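# Load box onto cart tray, park cart in yellow bay

## Task

Get the cardboard box fully inside the top tray of the utility cart, and leave the cart in the yellow bay with each of its four wheels within the taped outline and none touching the tape. The robot must not tip over or finish leaning. Anything that stays in place only because the robot is holding it does not count.

## Robot and tools

Robot: a two-wheeled differential base (drives straight or spins in place, never sideways) carrying a lifting column with a tilting head and two 6-joint arms, each ending in a parallel gripper. Shoulder height S = 0.90 m + column_m. Folded, as at the start, the robot measures 0.73 m long, 0.62 m wide, S + 0.43 m tall, with its front 0.40 m ahead of the column.

Frames: the base frame sits on the floor under the column, midway between the drive wheels; x forward, y left, z up. left_hand and right_hand are reported in it: the point where the fingers meet (tips 8 mm farther). The hand's z axis runs along the fingers (quat_wxyz maps (0,0,1) onto it), its y axis across the opening. The odometry frame is the base frame where the scene began. base_odometry counts wheel rotation only, so slip shows as travel; heading is positive to the left, -3.142 to 3.142.

execute_actions: "actions" holds zero or one action; an empty list just reports state and images. An action may have "base", "joints", "speeds"; its motions start together. "base" takes exactly one key: translate_m, a relative drive from the current spot in metres, forward positive, -3 to 3; or rotate_rad, a relative turn in radians, counter-clockwise (left) positive, -3.2 to 3.2. "joints" is a single dict of absolute targets keyed by name, covering both arms: column_m 0 to 0.8 m; head_tilt_rad -0.61 to 1.308 (positive tilts down); left_joint1_rad..left_joint6_rad and right_joint1_rad..right_joint6_rad, ranges joint1 ±2.879, joint2 0 to 3.141, joint3 0 to 3.019, joint4 -1.692 to 1.57, joint5 ±1.57, joint6 ±2.094; left_gripper_m and right_gripper_m, fingertip gap 0 (closed) to 0.093 m. "speeds" caps translate_m (0.05 to 0.8 m/s) or rotate_rad (0.1 to 1 rad/s) for that action; maxima are the defaults, it does not slow arms, and a base move needing over 8.667 s is refused. "cameras" picks images: cam_head_left, cam_head_right, cam_left_wrist, cam_right_wrist, nav_camera, or all (omitted/null = all, [] = none); the "pictures" line gives their order. Bad keys or out-of-range numbers reject the call with no motion. Joints you omit may still be driving toward earlier targets. If a result reports a stop, later motion calls in that same reply are skipped.

wait: seconds 0 to 10; commands nothing, returns state and images. zoom_image: camera name plus region [x0, y0, x1, y1] in pixels of that camera's latest full image, at most 504x504. read_manual: section "licences" only; moves nothing. finished_scene: scene number; ends the scene irreversibly and reports success, so the result must already hold without the robot.

Arm geometry (left joint1 = -1.57, right joint1 = 1.57, joints 5 and 6 at 0): the arm lies in a vertical plane straight ahead, 0.23 m to that side. With a = j2 - 0.35, b = 1.05 + j2 - j3, c = b - j4 (c = 1.57 means fingers straight down), the hand point is 0.12 + 0.39 sin a + 0.38 cos b + 0.25 cos c ahead and S + 0.39 cos a - 0.38 sin b - 0.25 sin c high. Example: j2, j3, j4 = 0.93, 0.78, 0.14 gives 0.60 m ahead, 0.25 m below S. Reality sags lower and nearer by up to 5 cm (about 12 cm with a heavy or distant load); trust left_hand/right_hand (1 to 3 cm accuracy). Joint 1 positive swings the hand forward-down toward the robot's left; joint 5 positive turns the hand to the robot's right; joint 6 positive rolls it clockwise seen from behind. Reach is about 1 m from the shoulder. For floor-level work, stretch the arm out 0.45 to 0.5 m with fingers down at column_m 0.3, then lower the column. Below 0.4 m height the base housing blocks hands nearer than 0.45 m; moving arms with column_m under 0.3 risks hitting housing or floor.

Loads, fingers down: 3.2 kg near 0.4 m ahead, 0.3 to 0.7 m below S; 2 kg to 0.6 m ahead; 1 kg to 0.8 m; heavier or flatter-held loads sag and report time_out/off_target. A gripper holds roughly 2 to 6 kg. Fingers are 7 cm long; to grasp, command a gap smaller than the object (off_target is then expected). Opening staying 0.002 m or more above target means something is held. Tiny changes (under 0.03 rad, 0.08 for joints 2 and 3) may not move a joint; for gentle contact step about 0.05 rad per call from your last target.

Result lines: base_status and joint_status show done, off_target, contact_stop (column and base only), time_out, or not_followed. "joint command not followed" with a cause means a self-collision check blocked that arm; back the moved joints off by at least 0.05 rad or move the other arm away. on_its_own lists uncommanded behaviour; "held at" is a held target, not a position. A blocked arm keeps pushing and can overheat; resend its reported positions to relax it (a loaded arm then sinks slightly). turned_by_wheels vs turned_by_imu disagreeing by over 4% and 0.05 rad signals a collision or slip. base_tilt is in degrees, forward and right positive. motor_effort covers left_wheel and right_wheel (positive pushes forward), with the action's peak in brackets. wheel_motors_off = 1 means the base pushed hard about 3 s and both wheels cut out for 2 s. Motor temperatures appear per arm; MOTOR HOT warns from 85 °C, and at 100 °C that arm drops everything (OVER-TEMPERATURE FAULT).

Column: on descent it halts (contact_stop) when an arm's load changes, e.g. a hand or carried item touches down, and then refuses to go down until raised 0.2 m. A stalled base stops with contact_stop: reverse 0.05 m before turning or retrying. Tables 0.30 m up or higher can slide over the housing into the column.

Cameras: head cameras look ahead, tilted down by head_tilt_rad. Wrist cameras sit 0.10 m behind the fingertips and look along the fingers; closed fingertips mark the picture centre. nav_camera is on the base front, 0.23 m up, looking forward.

Avoid: arms colliding or pressing on each other, dropping or flinging the box, sustained hard pushing by base or arms, the cart or robot tipping, and finishing while still gripping the box or cart.

Each tool is called after "Request:" as name([rows], argument=value, ...), one row to a line, values as JSON.

## Session

I'll start by looking at the scene.

Request:
execute_actions(actions=[])

Scene clock: 0.00 s.
Joint torques (N m, as the arm reports them, + toward a larger angle): no reading
Motor temperatures (°C, as the motors report them): left_arm=[27 29 29 27 26 28] | right_arm=[30 27 27 28 26 28]
base_odometry: x=+0.000 y=+0.000 heading=+0.000 (m, m, rad; odometry frame)
turned_by_wheels: +0.000 (rad since the last result)
turned_by_imu: +0.000 (rad since the last result)
base_tilt: forward=+0.0 right=+0.3 (deg)
base_status: not commanded
joint_positions: column_m=+0.554 head_tilt_rad=+0.859 left_joint1_rad=-1.581 left_joint2_rad=+0.850 left_joint3_rad=+0.427 left_joint4_rad=-0.931 left_joint5_rad=+0.015 left_joint6_rad=-0.057 left_gripper_m=+0.094 right_joint1_rad=+1.570 right_joint2_rad=+0.899 right_joint3_rad=+0.386 right_joint4_rad=-0.981 right_joint5_rad=-0.014 right_joint6_rad=-0.001 right_gripper_m=+0.094
joint_status: not commanded
wheel_motors_off: 0
motor_effort: left_wheel=+3 right_wheel=+6 (%)
left_hand: x=+0.1663 y=+0.2196 z=+1.2477 quat_wxyz=(+0.404, +0.025, -0.915, -0.002) (m; base frame)
right_hand: x=+0.1273 y=-0.2233 z=+1.2631 quat_wxyz=(+0.466, -0.003, -0.885, -0.006) (m; base frame)
pictures: cam_head_left, cam_head_right, cam_left_wrist, cam_right_wrist, nav_camera
Images, in order (width x height): cam_head_left 672x504, cam_head_right 672x504, cam_left_wrist 504x504, cam_right_wrist 504x504, nav_camera 672x504.

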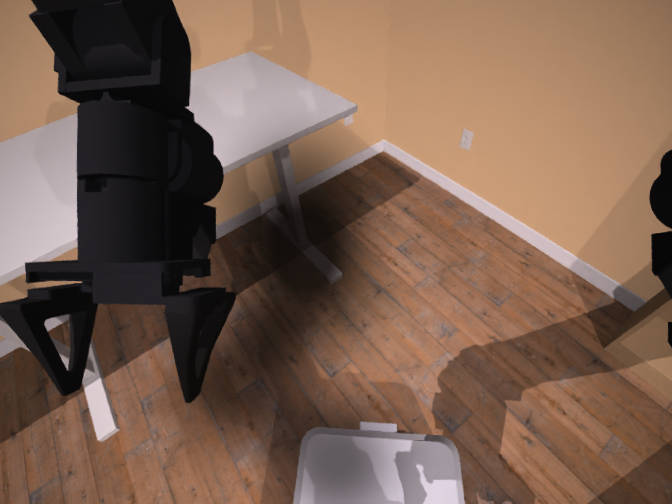

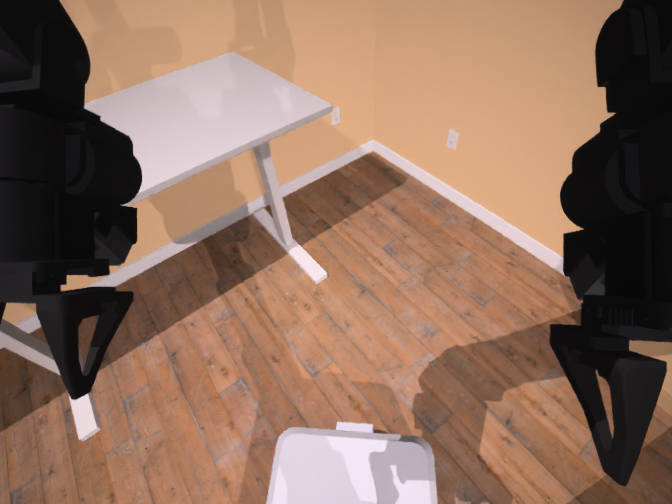

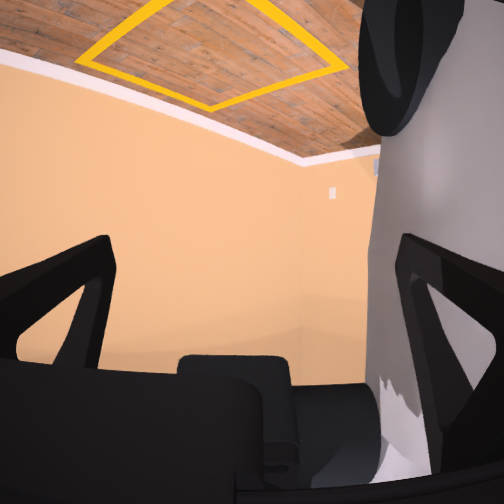

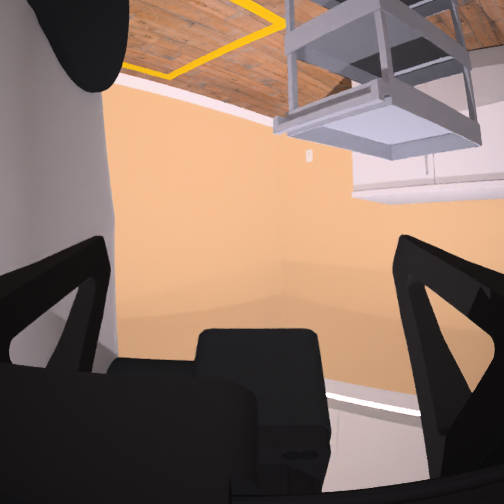

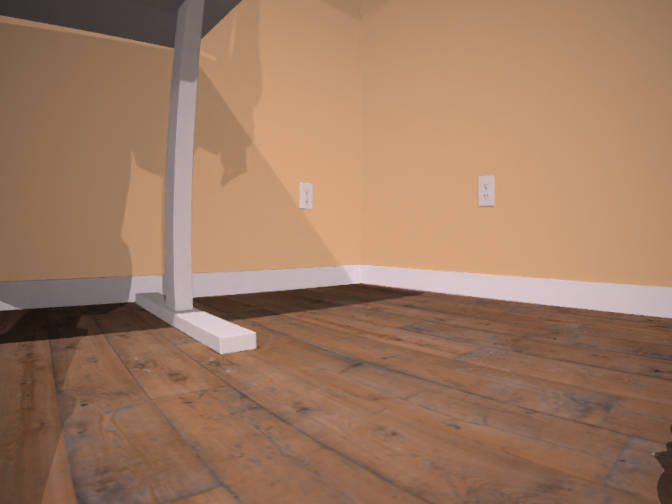

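Request:
execute_actions([
  {"base": {"rotate_rad": -1.3}, "joints": {"head_tilt_rad": 0.6}},
], cameras=["cam_head_left", "cam_head_right", "nav_camera"])

Scene clock: 10.43 s.
Joint torques (N m, as the arm reports them, + toward a larger angle): left_arm=[ -1.73 -10.24  -0.21  -1.97  -0.02  -0.03] | right_arm=[ 1.05 -7.61 -1.48 -1.54 -0.03  0.  ]
Motor temperatures (°C, as the motors report them): left_arm=[27 30 29 28 26 28] | right_arm=[30 27 27 28 26 28]
base_odometry: x=+0.000 y=+0.000 heading=-1.300 (m, m, rad; odometry frame)
turned_by_wheels: -1.300 (rad since the last result)
turned_by_imu: -1.283 (rad since the last result)
base_tilt: forward=+0.2 right=+0.2 (deg)
base_status: done
joint_positions: column_m=+0.554 head_tilt_rad=+0.617 left_joint1_rad=-1.581 left_joint2_rad=+0.850 left_joint3_rad=+0.427 left_joint4_rad=-0.931 left_joint5_rad=+0.015 left_joint6_rad=-0.057 left_gripper_m=+0.095 right_joint1_rad=+1.570 right_joint2_rad=+0.899 right_joint3_rad=+0.386 right_joint4_rad=-0.981 right_joint5_rad=-0.014 right_joint6_rad=-0.001 right_gripper_m=+0.094
joint_status: all done
wheel_motors_off: 0
motor_effort: left_wheel=+0(33) right_wheel=-3(29) (%)
left_hand: x=+0.1663 y=+0.2196 z=+1.2477 quat_wxyz=(+0.404, +0.025, -0.915, -0.002) (m; base frame)
right_hand: x=+0.1273 y=-0.2233 z=+1.2631 quat_wxyz=(+0.466, -0.003, -0.885, -0.006) (m; base frame)
pictures: cam_head_left, cam_head_right, nav_camera
camera_calibration (this result's frames):
cam_head_left: T_world_to_cam=[[0.0932764, -0.994684, -0.0436286, 0.097118], [-0.587489, -0.0196078, -0.808994, 1.27766], [0.803838, 0.101091, -0.586195, 0.785286], [0, 0, 0, 1]] pos_world=[0.110312, 0.0422683, 1.49819]
cam_head_right: T_world_to_cam=[[0.0944871, -0.99454, -0.0443047, 0.017304], [-0.577024, -0.0184465, -0.816519, 1.28268], [0.811243, 0.102715, -0.575616, 0.761933], [0, 0, 0, 1]] pos_world=[0.120388, -0.0373919, 1.48668]
Images, in order (width x height): cam_head_left 672x504, cam_head_right 672x504, nav_camera 672x504.

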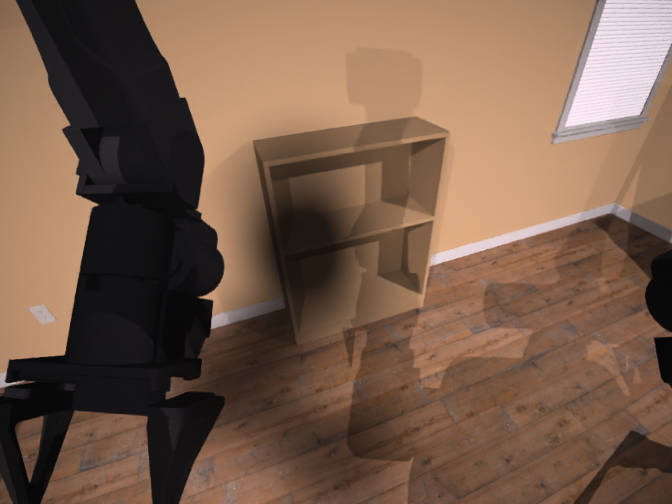

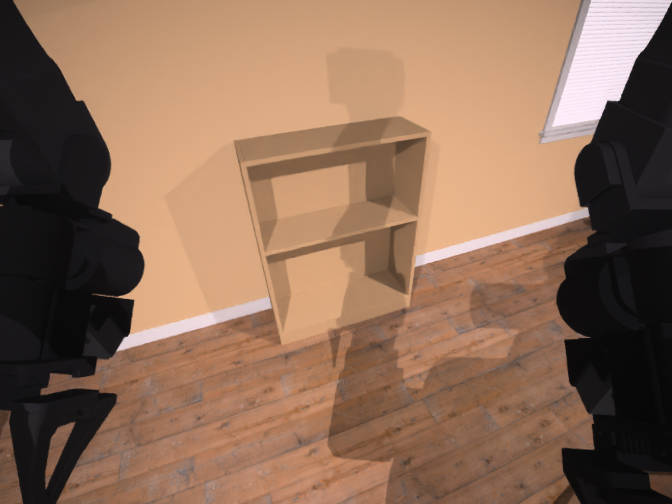

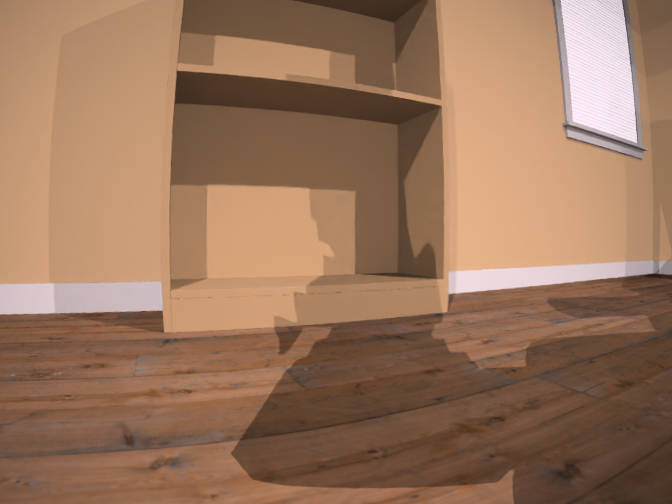

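A bookshelf. Continue turning right.

Request:
execute_actions([
  {"base": {"rotate_rad": -1.3}},
], cameras=["cam_head_left", "cam_head_right", "nav_camera"])

Scene clock: 16.83 s.
Joint torques (N m, as the arm reports them, + toward a larger angle): left_arm=[ -1.58 -10.16  -0.24  -1.97  -0.02  -0.04] | right_arm=[ 1.1  -8.01 -1.42 -1.59 -0.03  0.  ]
Motor temperatures (°C, as the motors report them): left_arm=[27 30 29 28 26 28] | right_arm=[30 28 27 28 26 28]
base_odometry: x=+0.000 y=+0.000 heading=-2.599 (m, m, rad; odometry frame)
turned_by_wheels: -1.300 (rad since the last result)
turned_by_imu: -1.286 (rad since the last result)
base_tilt: forward=+0.1 right=+0.1 (deg)
base_status: done
joint_positions: column_m=+0.554 head_tilt_rad=+0.617 left_joint1_rad=-1.581 left_joint2_rad=+0.850 left_joint3_rad=+0.427 left_joint4_rad=-0.931 left_joint5_rad=+0.015 left_joint6_rad=-0.057 left_gripper_m=+0.095 right_joint1_rad=+1.570 right_joint2_rad=+0.899 right_joint3_rad=+0.386 right_joint4_rad=-0.981 right_joint5_rad=-0.014 right_joint6_rad=-0.001 right_gripper_m=+0.094
joint_status: not commanded
wheel_motors_off: 0
motor_effort: left_wheel=+0(24) right_wheel=+0(24) (%)
left_hand: x=+0.1663 y=+0.2196 z=+1.2477 quat_wxyz=(+0.404, +0.025, -0.915, -0.002) (m; base frame)
right_hand: x=+0.1273 y=-0.2233 z=+1.2631 quat_wxyz=(+0.466, -0.003, -0.885, -0.006) (m; base frame)
pictures: cam_head_left, cam_head_right, nav_camera
camera_calibration (this result's frames):
cam_head_left: T_world_to_cam=[[0.0932766, -0.994684, -0.0436281, 0.0971173], [-0.587486, -0.0196078, -0.808997, 1.27767], [0.803841, 0.101091, -0.586191, 0.78528], [0, 0, 0, 1]] pos_world=[0.110313, 0.0422683, 1.49819]
cam_head_right: T_world_to_cam=[[0.0944873, -0.99454, -0.0443042, 0.0173033], [-0.57702, -0.0184465, -0.816521, 1.28268], [0.811246, 0.102715, -0.575613, 0.761927], [0, 0, 0, 1]] pos_world=[0.120388, -0.0373919, 1.48668]
Images, in order (width x height): cam_head_left 672x504, cam_head_right 672x504, nav_camera 672x504.

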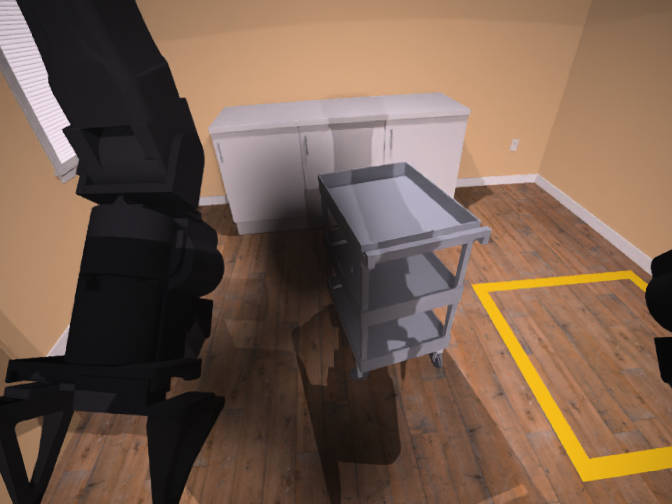

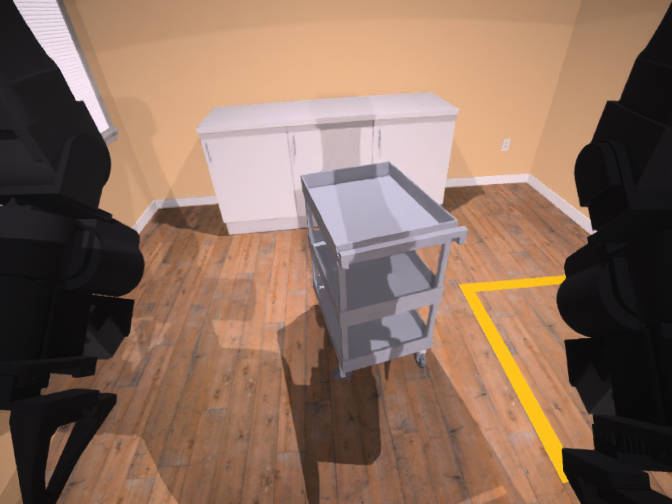

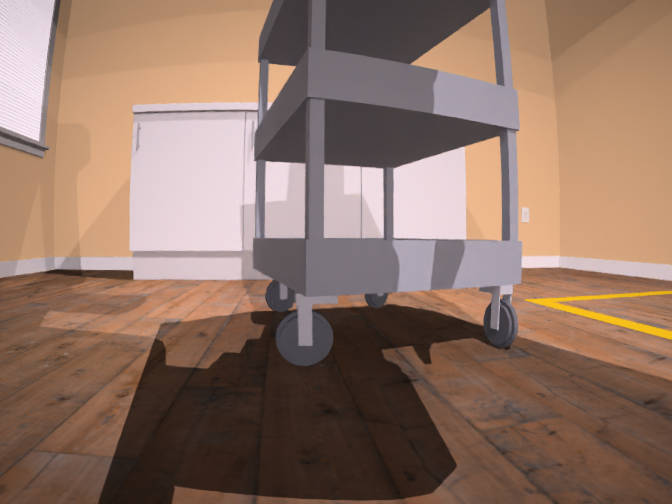

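Request:
execute_actions([
  {"base": {"rotate_rad": -1.3}},
], cameras=["cam_head_left", "cam_head_right", "nav_camera"])

Scene clock: 52.33 s.
Joint torques (N m, as the arm reports them, + toward a larger angle): left_arm=[ -1.52 -10.09  -0.18  -1.94  -0.01  -0.03] | right_arm=[ 0.97 -7.38 -1.67 -1.68 -0.03  0.  ]
Motor temperatures (°C, as the motors report them): left_arm=[27 30 29 28 26 28] | right_arm=[30 28 27 29 26 28]
base_odometry: x=+0.000 y=+0.000 heading=+2.384 (m, m, rad; odometry frame)
turned_by_wheels: -1.300 (rad since the last result)
turned_by_imu: -1.286 (rad since the last result)
base_tilt: forward=+0.1 right=+0.2 (deg)
base_status: done
joint_positions: column_m=+0.554 head_tilt_rad=+0.617 left_joint1_rad=-1.581 left_joint2_rad=+0.850 left_joint3_rad=+0.427 left_joint4_rad=-0.931 left_joint5_rad=+0.015 left_joint6_rad=-0.057 left_gripper_m=+0.095 right_joint1_rad=+1.570 right_joint2_rad=+0.899 right_joint3_rad=+0.386 right_joint4_rad=-0.981 right_joint5_rad=-0.014 right_joint6_rad=-0.001 right_gripper_m=+0.094
joint_status: not commanded
wheel_motors_off: 0
motor_effort: left_wheel=+0(23) right_wheel=-2(22) (%)
left_hand: x=+0.1663 y=+0.2196 z=+1.2477 quat_wxyz=(+0.404, +0.025, -0.915, -0.002) (m; base frame)
right_hand: x=+0.1273 y=-0.2233 z=+1.2631 quat_wxyz=(+0.466, -0.003, -0.885, -0.006) (m; base frame)
pictures: cam_head_left, cam_head_right, nav_camera
camera_calibration (this result's frames):
cam_head_left: T_world_to_cam=[[0.0932767, -0.994684, -0.0436278, 0.0971168], [-0.587483, -0.0196078, -0.808999, 1.27767], [0.803843, 0.101091, -0.586189, 0.785275], [0, 0, 0, 1]] pos_world=[0.110313, 0.0422683, 1.49819]
cam_head_right: T_world_to_cam=[[0.0944874, -0.99454, -0.0443039, 0.0173028], [-0.577018, -0.0184465, -0.816523, 1.28268], [0.811248, 0.102715, -0.57561, 0.761923], [0, 0, 0, 1]] pos_world=[0.120388, -0.0373919, 1.48668]
Images, in order (width x height): cam_head_left 672x504, cam_head_right 672x504, nav_camera 672x504.

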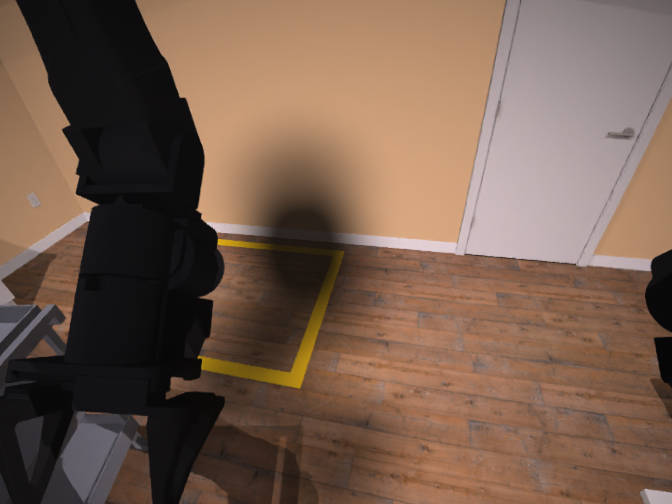

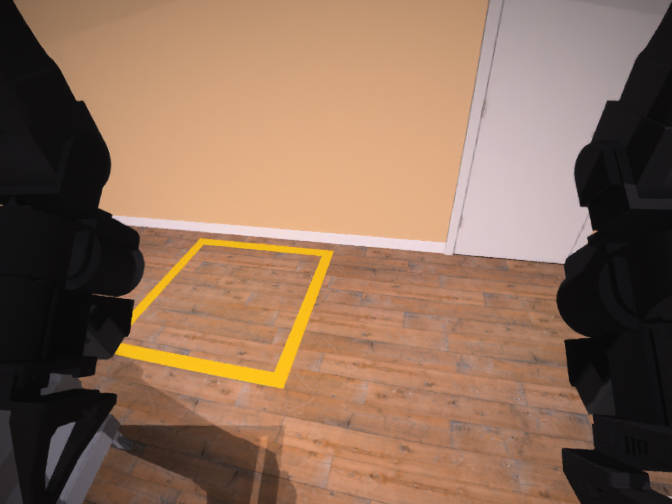

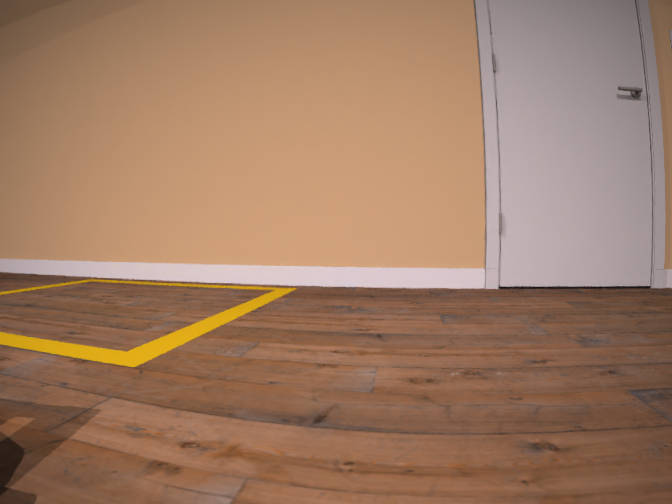

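Request:
execute_actions([
  {"base": {"rotate_rad": -1.3}},
], cameras=["cam_head_left", "cam_head_right", "nav_camera"])

Scene clock: 59.13 s.
Joint torques (N m, as the arm reports them, + toward a larger angle): left_arm=[ -1.52 -10.03  -0.1   -1.97  -0.01  -0.04] | right_arm=[ 0.99 -7.41 -1.35 -1.62 -0.03  0.  ]
Motor temperatures (°C, as the motors report them): left_arm=[27 30 29 28 26 28] | right_arm=[30 28 27 29 26 28]
base_odometry: x=+0.000 y=+0.000 heading=+1.085 (m, m, rad; odometry frame)
turned_by_wheels: -1.300 (rad since the last result)
turned_by_imu: -1.286 (rad since the last result)
base_tilt: forward=+0.0 right=+0.4 (deg)
base_status: done
joint_positions: column_m=+0.554 head_tilt_rad=+0.617 left_joint1_rad=-1.581 left_joint2_rad=+0.850 left_joint3_rad=+0.427 left_joint4_rad=-0.931 left_joint5_rad=+0.015 left_joint6_rad=-0.057 left_gripper_m=+0.095 right_joint1_rad=+1.570 right_joint2_rad=+0.899 right_joint3_rad=+0.386 right_joint4_rad=-0.981 right_joint5_rad=-0.014 right_joint6_rad=-0.001 right_gripper_m=+0.094
joint_status: not commanded
wheel_motors_off: 0
motor_effort: left_wheel=+0(23) right_wheel=-1(24) (%)
left_hand: x=+0.1663 y=+0.2196 z=+1.2477 quat_wxyz=(+0.404, +0.025, -0.915, -0.002) (m; base frame)
right_hand: x=+0.1273 y=-0.2233 z=+1.2631 quat_wxyz=(+0.466, -0.003, -0.885, -0.006) (m; base frame)
pictures: cam_head_left, cam_head_right, nav_camera
camera_calibration (this result's frames):
cam_head_left: T_world_to_cam=[[0.093277, -0.994684, -0.0436273, 0.097116], [-0.587478, -0.0196078, -0.809002, 1.27768], [0.803846, 0.101091, -0.586184, 0.785268], [0, 0, 0, 1]] pos_world=[0.110313, 0.0422683, 1.49819]
cam_head_right: T_world_to_cam=[[0.0944877, -0.99454, -0.0443034, 0.017302], [-0.577013, -0.0184465, -0.816527, 1.28269], [0.811251, 0.102715, -0.575605, 0.761916], [0, 0, 0, 1]] pos_world=[0.120388, -0.0373919, 1.48668]
Images, in order (width x height): cam_head_left 672x504, cam_head_right 672x504, nav_camera 672x504.

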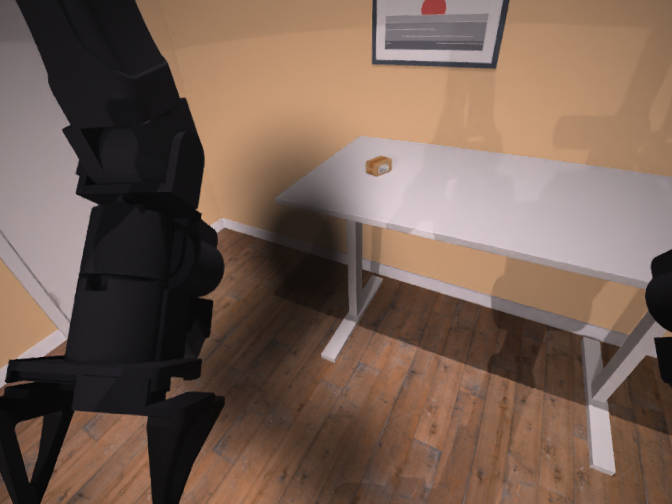

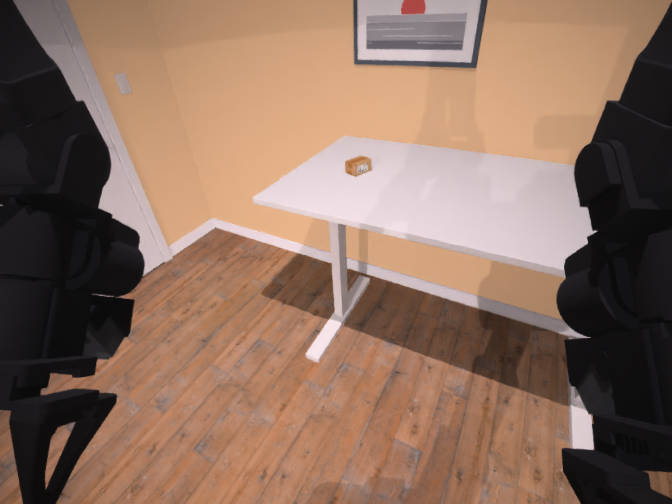

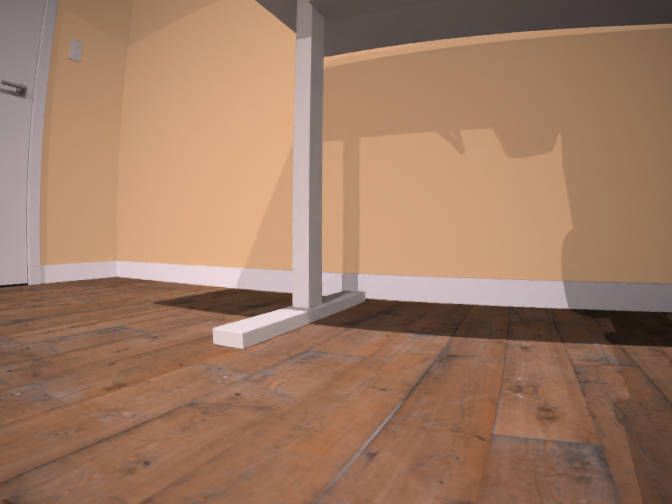

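Found the box on the desk. Let me zoom in.

Request:
zoom_image(camera="cam_head_left", region=[340, 130, 420, 200])

Request:
zoom_image(camera="cam_head_right", region=[320, 130, 400, 200])

Region (340, 130, 420, 200) of cam_head_left's 672x504 image, scaled by 6.300, with more detail than that image has; it fills the top 441 rows of this view, and the rest is white.

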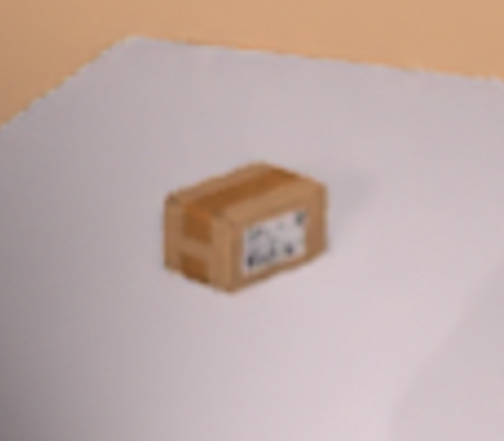

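Region (320, 130, 400, 200) of cam_head_right's 672x504 image, scaled by 6.300, with more detail than that image has; it fills the top 441 rows of this view, and the rest is white.

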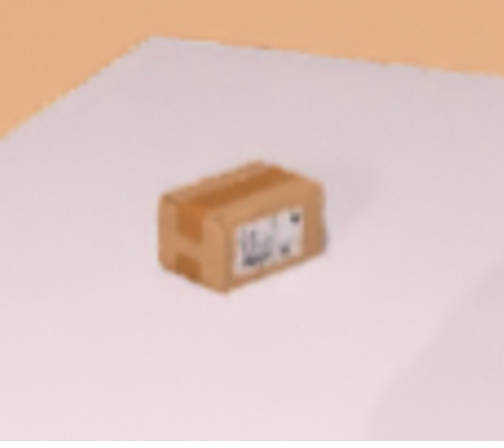

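Request:
execute_actions([
  {"base": {"rotate_rad": -0.158}, "joints": {"column_m": 0.70, "head_tilt_rad": 0.75, "left_joint1_rad": -1.571, "left_joint2_rad": 1.6, "left_joint3_rad": 1.62, "left_joint4_rad": -0.53, "left_joint5_rad": 0, "left_joint6_rad": 0.61, "left_gripper_m": 0.093}},
], cameras=["cam_head_left", "cam_head_right"])

Scene clock: 181.63 s.
Joint torques (N m, as the arm reports them, + toward a larger angle): left_arm=[ -1.09 -24.38   5.95  -0.28  -0.02   0.07] | right_arm=[ 1.02 -7.66 -1.63 -1.57 -0.03  0.  ]
Motor temperatures (°C, as the motors report them): left_arm=[27 31 29 28 26 28] | right_arm=[30 28 27 29 26 28]
base_odometry: x=+0.000 y=+0.000 heading=+0.927 (m, m, rad; odometry frame)
turned_by_wheels: -0.158 (rad since the last result)
turned_by_imu: -0.155 (rad since the last result)
base_tilt: forward=+0.0 right=+0.2 (deg)
base_status: done
joint_positions: column_m=+0.700 head_tilt_rad=+0.752 left_joint1_rad=-1.578 left_joint2_rad=+1.590 left_joint3_rad=+1.617 left_joint4_rad=-0.530 left_joint5_rad=+0.001 left_joint6_rad=+0.599 left_gripper_m=+0.093 right_joint1_rad=+1.570 right_joint2_rad=+0.899 right_joint3_rad=+0.386 right_joint4_rad=-0.981 right_joint5_rad=-0.014 right_joint6_rad=-0.001 right_gripper_m=+0.094
joint_status: all done
wheel_motors_off: 0
motor_effort: left_wheel=+3(25) right_wheel=-4(21) (%)
left_hand: x=+0.6935 y=+0.2191 z=+1.1546 quat_wxyz=(-0.011, -0.297, -0.955, +0.000) (m; base frame)
right_hand: x=+0.1273 y=-0.2233 z=+1.4088 quat_wxyz=(+0.466, -0.003, -0.885, -0.006) (m; base frame)
pictures: cam_head_left, cam_head_right
camera_calibration (this result's frames):
cam_head_left: T_world_to_cam=[[0.0865768, -0.994684, -0.055753, 0.124249], [-0.690753, -0.0196078, -0.722824, 1.2554], [0.717889, 0.101091, -0.688779, 1.04792], [0, 0, 0, 1]] pos_world=[0.104126, 0.0422683, 1.63615]
cam_head_right: T_world_to_cam=[[0.0876858, -0.99454, -0.0565854, 0.0448022], [-0.681393, -0.0184465, -0.731685, 1.26382], [0.726646, 0.102715, -0.67929, 1.0248], [0, 0, 0, 1]] pos_world=[0.112565, -0.0373919, 1.62339]
Images, in order (width x height): cam_head_left 672x504, cam_head_right 672x504.

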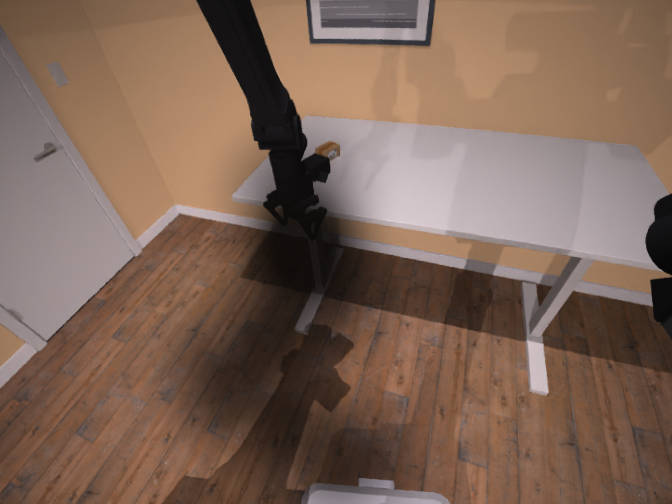

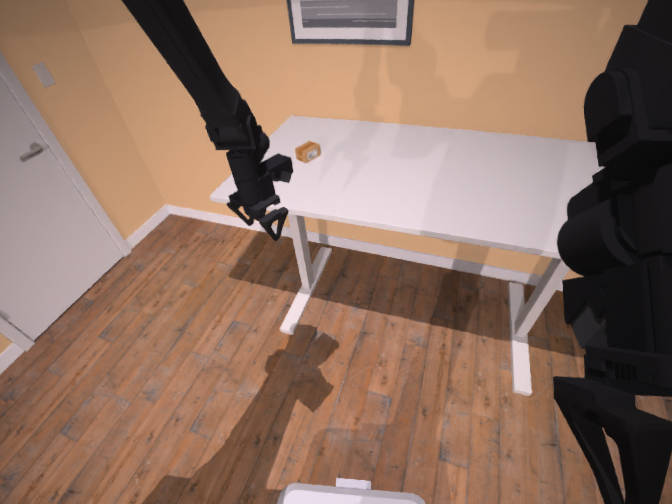

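Request:
zoom_image(camera="cam_head_right", region=[270, 110, 350, 180])

Region (270, 110, 350, 180) of cam_head_right's 672x504 image, scaled by 6.300, with more detail than that image has; it fills the top 441 rows of this view, and the rest is white.

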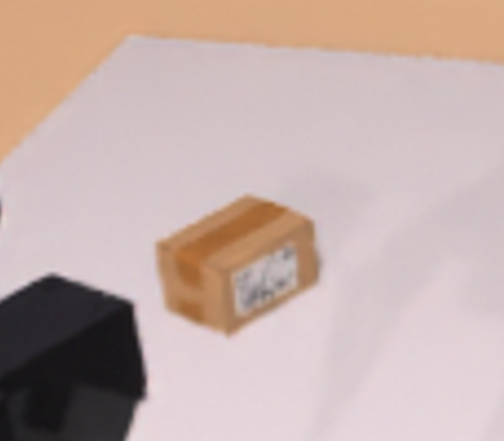

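Request:
execute_actions([
  {"base": {"translate_m": 0.70}, "joints": {"head_tilt_rad": 0.9}},
], cameras=["cam_head_left", "cam_head_right", "cam_left_wrist"])

Scene clock: 210.17 s.
Joint torques (N m, as the arm reports them, + toward a larger angle): left_arm=[ -1.23 -24.36   6.14  -0.25   0.     0.09] | right_arm=[ 0.99 -7.39 -1.51 -1.46 -0.03  0.  ]
Motor temperatures (°C, as the motors report them): left_arm=[27 34 30 28 26 28] | right_arm=[30 28 27 29 26 28]
base_odometry: x=+0.420 y=+0.560 heading=+0.927 (m, m, rad; odometry frame)
turned_by_wheels: +0.000 (rad since the last result)
turned_by_imu: +0.001 (rad since the last result)
base_tilt: forward=-0.1 right=+0.3 (deg)
base_status: done
joint_positions: column_m=+0.700 head_tilt_rad=+0.901 left_joint1_rad=-1.578 left_joint2_rad=+1.590 left_joint3_rad=+1.615 left_joint4_rad=-0.530 left_joint5_rad=+0.001 left_joint6_rad=+0.599 left_gripper_m=+0.093 right_joint1_rad=+1.570 right_joint2_rad=+0.899 right_joint3_rad=+0.387 right_joint4_rad=-0.981 right_joint5_rad=-0.014 right_joint6_rad=-0.001 right_gripper_m=+0.094
joint_status: all done
wheel_motors_off: 0
motor_effort: left_wheel=+0(45) right_wheel=+0(53) (%)
left_hand: x=+0.6919 y=+0.2191 z=+1.1541 quat_wxyz=(-0.010, -0.297, -0.955, +0.001) (m; base frame)
right_hand: x=+0.1277 y=-0.2233 z=+1.4086 quat_wxyz=(+0.466, -0.003, -0.885, -0.006) (m; base frame)
pictures: cam_head_left, cam_head_right, cam_left_wrist
camera_calibration (this result's frames):
cam_head_left: T_world_to_cam=[[0.0773304, -0.994684, -0.0679995, 0.145358], [-0.790498, -0.0196078, -0.612151, 1.07381], [0.607563, 0.101091, -0.787812, 1.2204], [0, 0, 0, 1]] pos_world=[0.0961336, 0.0422683, 1.62866]
cam_head_right: T_world_to_cam=[[0.0783035, -0.99454, -0.0689876, 0.06618], [-0.782558, -0.0184465, -0.622304, 1.08448], [0.617634, 0.102715, -0.779729, 1.19958], [0, 0, 0, 1]] pos_world=[0.102583, -0.0373919, 1.61479]
cam_left_wrist: T_world_to_cam=[[-0.578488, -0.815649, -0.0083246, 0.592592], [-0.67474, 0.472766, 0.566762, -0.289567], [-0.458343, 0.333482, -0.82384, 1.31868], [0, 0, 0, 1]] pos_world=[0.751832, 0.180488, 1.25543]
Images, in order (width x height): cam_head_left 672x504, cam_head_right 672x504, cam_left_wrist 504x504.

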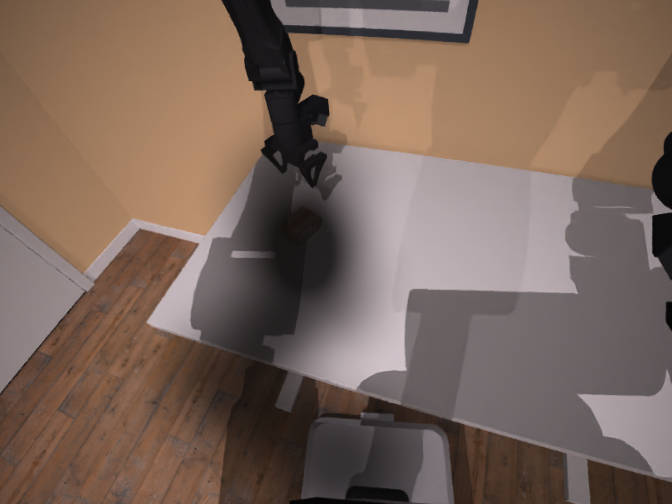

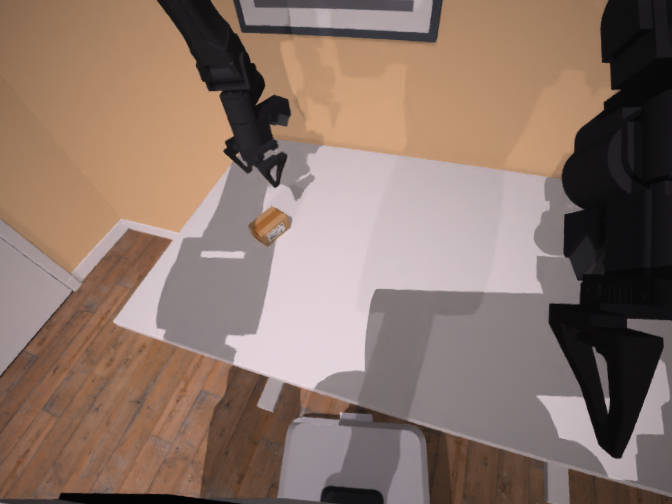

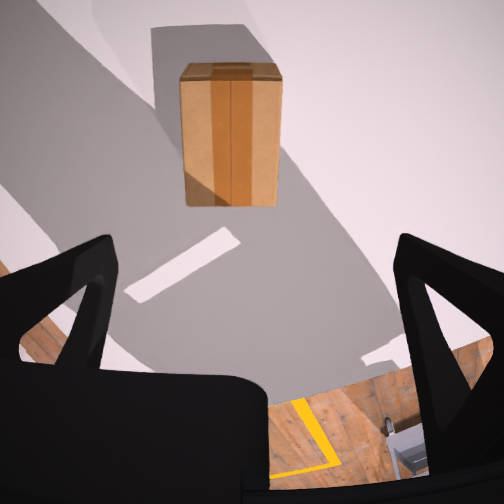

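Request:
execute_actions([
  {"base": {"rotate_rad": 0.031}, "joints": {"column_m": 0.60}},
], cameras=["cam_head_right", "cam_left_wrist"])

Scene clock: 240.13 s.
Joint torques (N m, as the arm reports them, + toward a larger angle): left_arm=[ -1.72 -24.56   6.08  -0.24  -0.01   0.08] | right_arm=[ 1.06 -8.07 -1.68 -1.55 -0.03  0.  ]
Motor temperatures (°C, as the motors report them): left_arm=[27 35 31 28 26 28] | right_arm=[30 28 27 29 26 28]
base_odometry: x=+0.420 y=+0.560 heading=+0.956 (m, m, rad; odometry frame)
turned_by_wheels: +0.029 (rad since the last result)
turned_by_imu: +0.030 (rad since the last result)
base_tilt: forward=+0.0 right=+0.1 (deg)
base_status: done
joint_positions: column_m=+0.600 head_tilt_rad=+0.901 left_joint1_rad=-1.571 left_joint2_rad=+1.590 left_joint3_rad=+1.615 left_joint4_rad=-0.530 left_joint5_rad=+0.001 left_joint6_rad=+0.599 left_gripper_m=+0.093 right_joint1_rad=+1.570 right_joint2_rad=+0.899 right_joint3_rad=+0.387 right_joint4_rad=-0.981 right_joint5_rad=-0.014 right_joint6_rad=-0.001 right_gripper_m=+0.094
joint_status: all done
wheel_motors_off: 0
motor_effort: left_wheel=-2(37) right_wheel=+2(42) (%)
left_hand: x=+0.6919 y=+0.2241 z=+1.0542 quat_wxyz=(-0.009, -0.295, -0.955, -0.002) (m; base frame)
right_hand: x=+0.1277 y=-0.2233 z=+1.3088 quat_wxyz=(+0.466, -0.003, -0.885, -0.006) (m; base frame)
pictures: cam_head_right, cam_left_wrist
camera_calibration (this result's frames):
cam_head_right: T_world_to_cam=[[0.0783035, -0.99454, -0.0689876, 0.059291], [-0.782558, -0.0184465, -0.622304, 1.02233], [0.617634, 0.102715, -0.779729, 1.12172], [0, 0, 0, 1]] pos_world=[0.102583, -0.0373919, 1.51493]
cam_left_wrist: T_world_to_cam=[[-0.575528, -0.817671, -0.0134508, 0.59968], [-0.676442, 0.46675, 0.56971, -0.235911], [-0.459558, 0.336983, -0.821736, 1.23256], [0, 0, 0, 1]] pos_world=[0.751985, 0.1851, 1.15531]
Images, in order (width x height): cam_head_right 672x504, cam_left_wrist 504x504.

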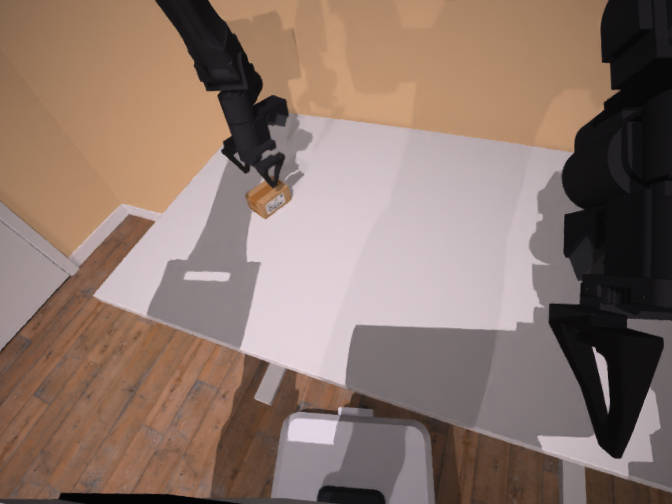

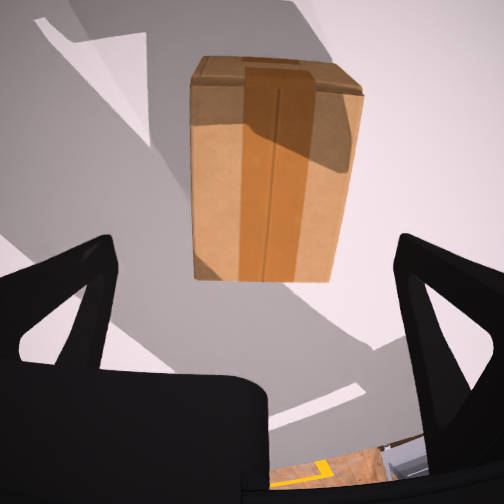

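Request:
execute_actions([
  {"joints": {"column_m": 0.527}},
], cameras=["cam_head_right", "cam_left_wrist"])

Scene clock: 250.43 s.
Joint torques (N m, as the arm reports them, + toward a larger angle): left_arm=[ -1.6  -24.35   6.03  -0.3   -0.01   0.07] | right_arm=[ 1.04 -7.67 -1.64 -1.58 -0.03  0.  ]
Motor temperatures (°C, as the motors report them): left_arm=[27 35 31 28 26 28] | right_arm=[30 28 27 29 26 28]
base_odometry: x=+0.420 y=+0.560 heading=+0.956 (m, m, rad; odometry frame)
turned_by_wheels: +0.000 (rad since the last result)
turned_by_imu: +0.001 (rad since the last result)
base_tilt: forward=+0.2 right=+0.2 (deg)
base_status: not commanded
joint_positions: column_m=+0.527 head_tilt_rad=+0.901 left_joint1_rad=-1.571 left_joint2_rad=+1.590 left_joint3_rad=+1.615 left_joint4_rad=-0.530 left_joint5_rad=+0.001 left_joint6_rad=+0.599 left_gripper_m=+0.093 right_joint1_rad=+1.570 right_joint2_rad=+0.899 right_joint3_rad=+0.387 right_joint4_rad=-0.981 right_joint5_rad=-0.014 right_joint6_rad=-0.001 right_gripper_m=+0.094
joint_status: all done
wheel_motors_off: 0
motor_effort: left_wheel=-2(2) right_wheel=+5(2) (%)
left_hand: x=+0.6919 y=+0.2241 z=+0.9812 quat_wxyz=(-0.009, -0.295, -0.955, -0.002) (m; base frame)
right_hand: x=+0.1277 y=-0.2233 z=+1.2358 quat_wxyz=(+0.466, -0.003, -0.885, -0.006) (m; base frame)
pictures: cam_head_right, cam_left_wrist
camera_calibration (this result's frames):
cam_head_right: T_world_to_cam=[[0.0783035, -0.99454, -0.0689875, 0.0542566], [-0.782558, -0.0184465, -0.622305, 0.976922], [0.617634, 0.102715, -0.779729, 1.06482], [0, 0, 0, 1]] pos_world=[0.102583, -0.0373919, 1.44195]
cam_left_wrist: T_world_to_cam=[[-0.575528, -0.817671, -0.0134508, 0.598698], [-0.676442, 0.46675, 0.56971, -0.194337], [-0.459558, 0.336983, -0.821736, 1.1726], [0, 0, 0, 1]] pos_world=[0.751985, 0.1851, 1.08233]
Images, in order (width x height): cam_head_right 672x504, cam_left_wrist 504x504.

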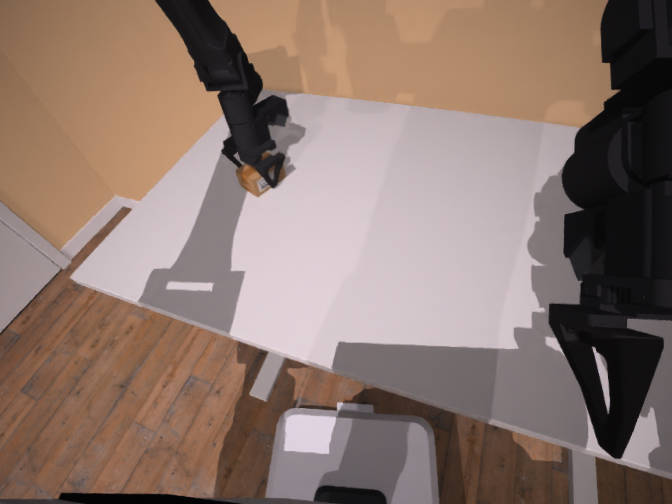

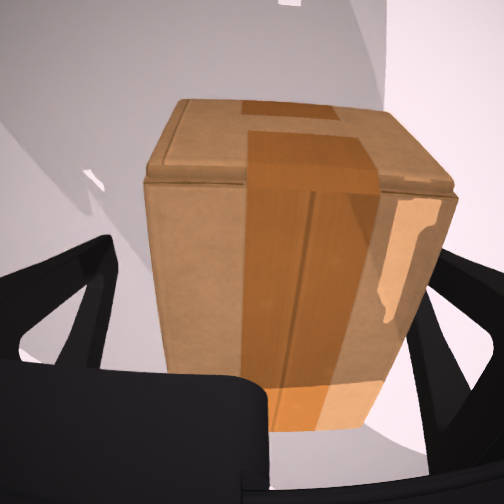

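The fingers straddle the box. Close the gripper.

Request:
execute_actions([
  {"joints": {"left_gripper_m": 0.04}},
], cameras=["cam_left_wrist"])

Scene clock: 263.33 s.
Joint torques (N m, as the arm reports them, + toward a larger angle): left_arm=[ -1.8  -24.68   6.    -0.28  -0.02   0.08] | right_arm=[ 1.05 -7.68 -1.38 -1.58 -0.03  0.  ]
Motor temperatures (°C, as the motors report them): left_arm=[27 36 31 28 26 28] | right_arm=[30 28 27 29 26 28]
base_odometry: x=+0.420 y=+0.560 heading=+0.956 (m, m, rad; odometry frame)
turned_by_wheels: +0.000 (rad since the last result)
turned_by_imu: +0.001 (rad since the last result)
base_tilt: forward=+0.2 right=+0.4 (deg)
base_status: not commanded
joint_positions: column_m=+0.527 head_tilt_rad=+0.901 left_joint1_rad=-1.571 left_joint2_rad=+1.590 left_joint3_rad=+1.615 left_joint4_rad=-0.530 left_joint5_rad=+0.001 left_joint6_rad=+0.600 left_gripper_m=+0.059 right_joint1_rad=+1.570 right_joint2_rad=+0.899 right_joint3_rad=+0.387 right_joint4_rad=-0.981 right_joint5_rad=-0.014 right_joint6_rad=-0.001 right_gripper_m=+0.094
joint_status: left_gripper_m off_target (ended at +0.059, target +0.040)
wheel_motors_off: 0
motor_effort: left_wheel=-3(3) right_wheel=+4(2) (%)
left_hand: x=+0.6919 y=+0.2241 z=+0.9812 quat_wxyz=(-0.009, -0.296, -0.955, -0.002) (m; base frame)
right_hand: x=+0.1277 y=-0.2233 z=+1.2358 quat_wxyz=(+0.466, -0.003, -0.885, -0.006) (m; base frame)
pictures: cam_left_wrist
camera_calibration (this result's frames):
cam_left_wrist: T_world_to_cam=[[-0.57584, -0.817452, -0.0134569, 0.598871], [-0.676264, 0.467004, 0.569713, -0.19452], [-0.459429, 0.337164, -0.821733, 1.17246], [0, 0, 0, 1]] pos_world=[0.75197, 0.185077, 1.08233]
Images, in order (width x height): cam_left_wrist 504x504.

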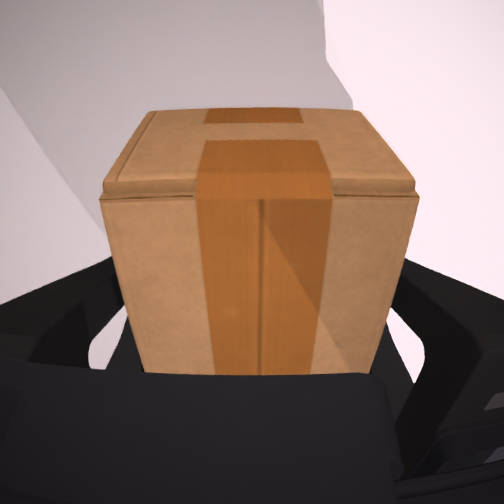

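Request:
execute_actions([
  {"joints": {"column_m": 0.575, "head_tilt_rad": 0.7}},
], cameras=["cam_left_wrist"])

Scene clock: 370.07 s.
Joint torques (N m, as the arm reports them, + toward a larger angle): left_arm=[ -1.82 -24.48   5.97  -0.24  -0.01   0.06] | right_arm=[ 1.02 -7.74 -1.57 -1.58 -0.03  0.  ]
Motor temperatures (°C, as the motors report them): left_arm=[27 38 31 28 26 28] | right_arm=[30 28 27 29 26 28]
base_odometry: x=+0.420 y=+0.560 heading=+0.956 (m, m, rad; odometry frame)
turned_by_wheels: +0.000 (rad since the last result)
turned_by_imu: +0.001 (rad since the last result)
base_tilt: forward=+0.0 right=+0.1 (deg)
base_status: not commanded
joint_positions: column_m=+0.575 head_tilt_rad=+0.716 left_joint1_rad=-1.571 left_joint2_rad=+1.590 left_joint3_rad=+1.615 left_joint4_rad=-0.530 left_joint5_rad=+0.001 left_joint6_rad=+0.600 left_gripper_m=+0.059 right_joint1_rad=+1.570 right_joint2_rad=+0.899 right_joint3_rad=+0.387 right_joint4_rad=-0.981 right_joint5_rad=-0.014 right_joint6_rad=-0.001 right_gripper_m=+0.094
joint_status: all done
wheel_motors_off: 0
motor_effort: left_wheel=-3(3) right_wheel=+5(6) (%)
left_hand: x=+0.6919 y=+0.2241 z=+1.0291 quat_wxyz=(-0.009, -0.296, -0.955, -0.002) (m; base frame)
right_hand: x=+0.1277 y=-0.2233 z=+1.2836 quat_wxyz=(+0.466, -0.003, -0.885, -0.006) (m; base frame)
pictures: cam_left_wrist
camera_calibration (this result's frames):
cam_left_wrist: T_world_to_cam=[[-0.57584, -0.817452, -0.0134569, 0.599515], [-0.676264, 0.467004, 0.569713, -0.221788], [-0.459429, 0.337164, -0.821733, 1.21179], [0, 0, 0, 1]] pos_world=[0.75197, 0.185077, 1.1302]
Images, in order (width x height): cam_left_wrist 504x504.

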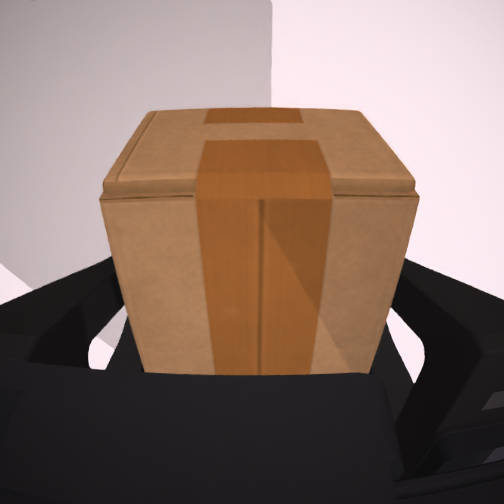

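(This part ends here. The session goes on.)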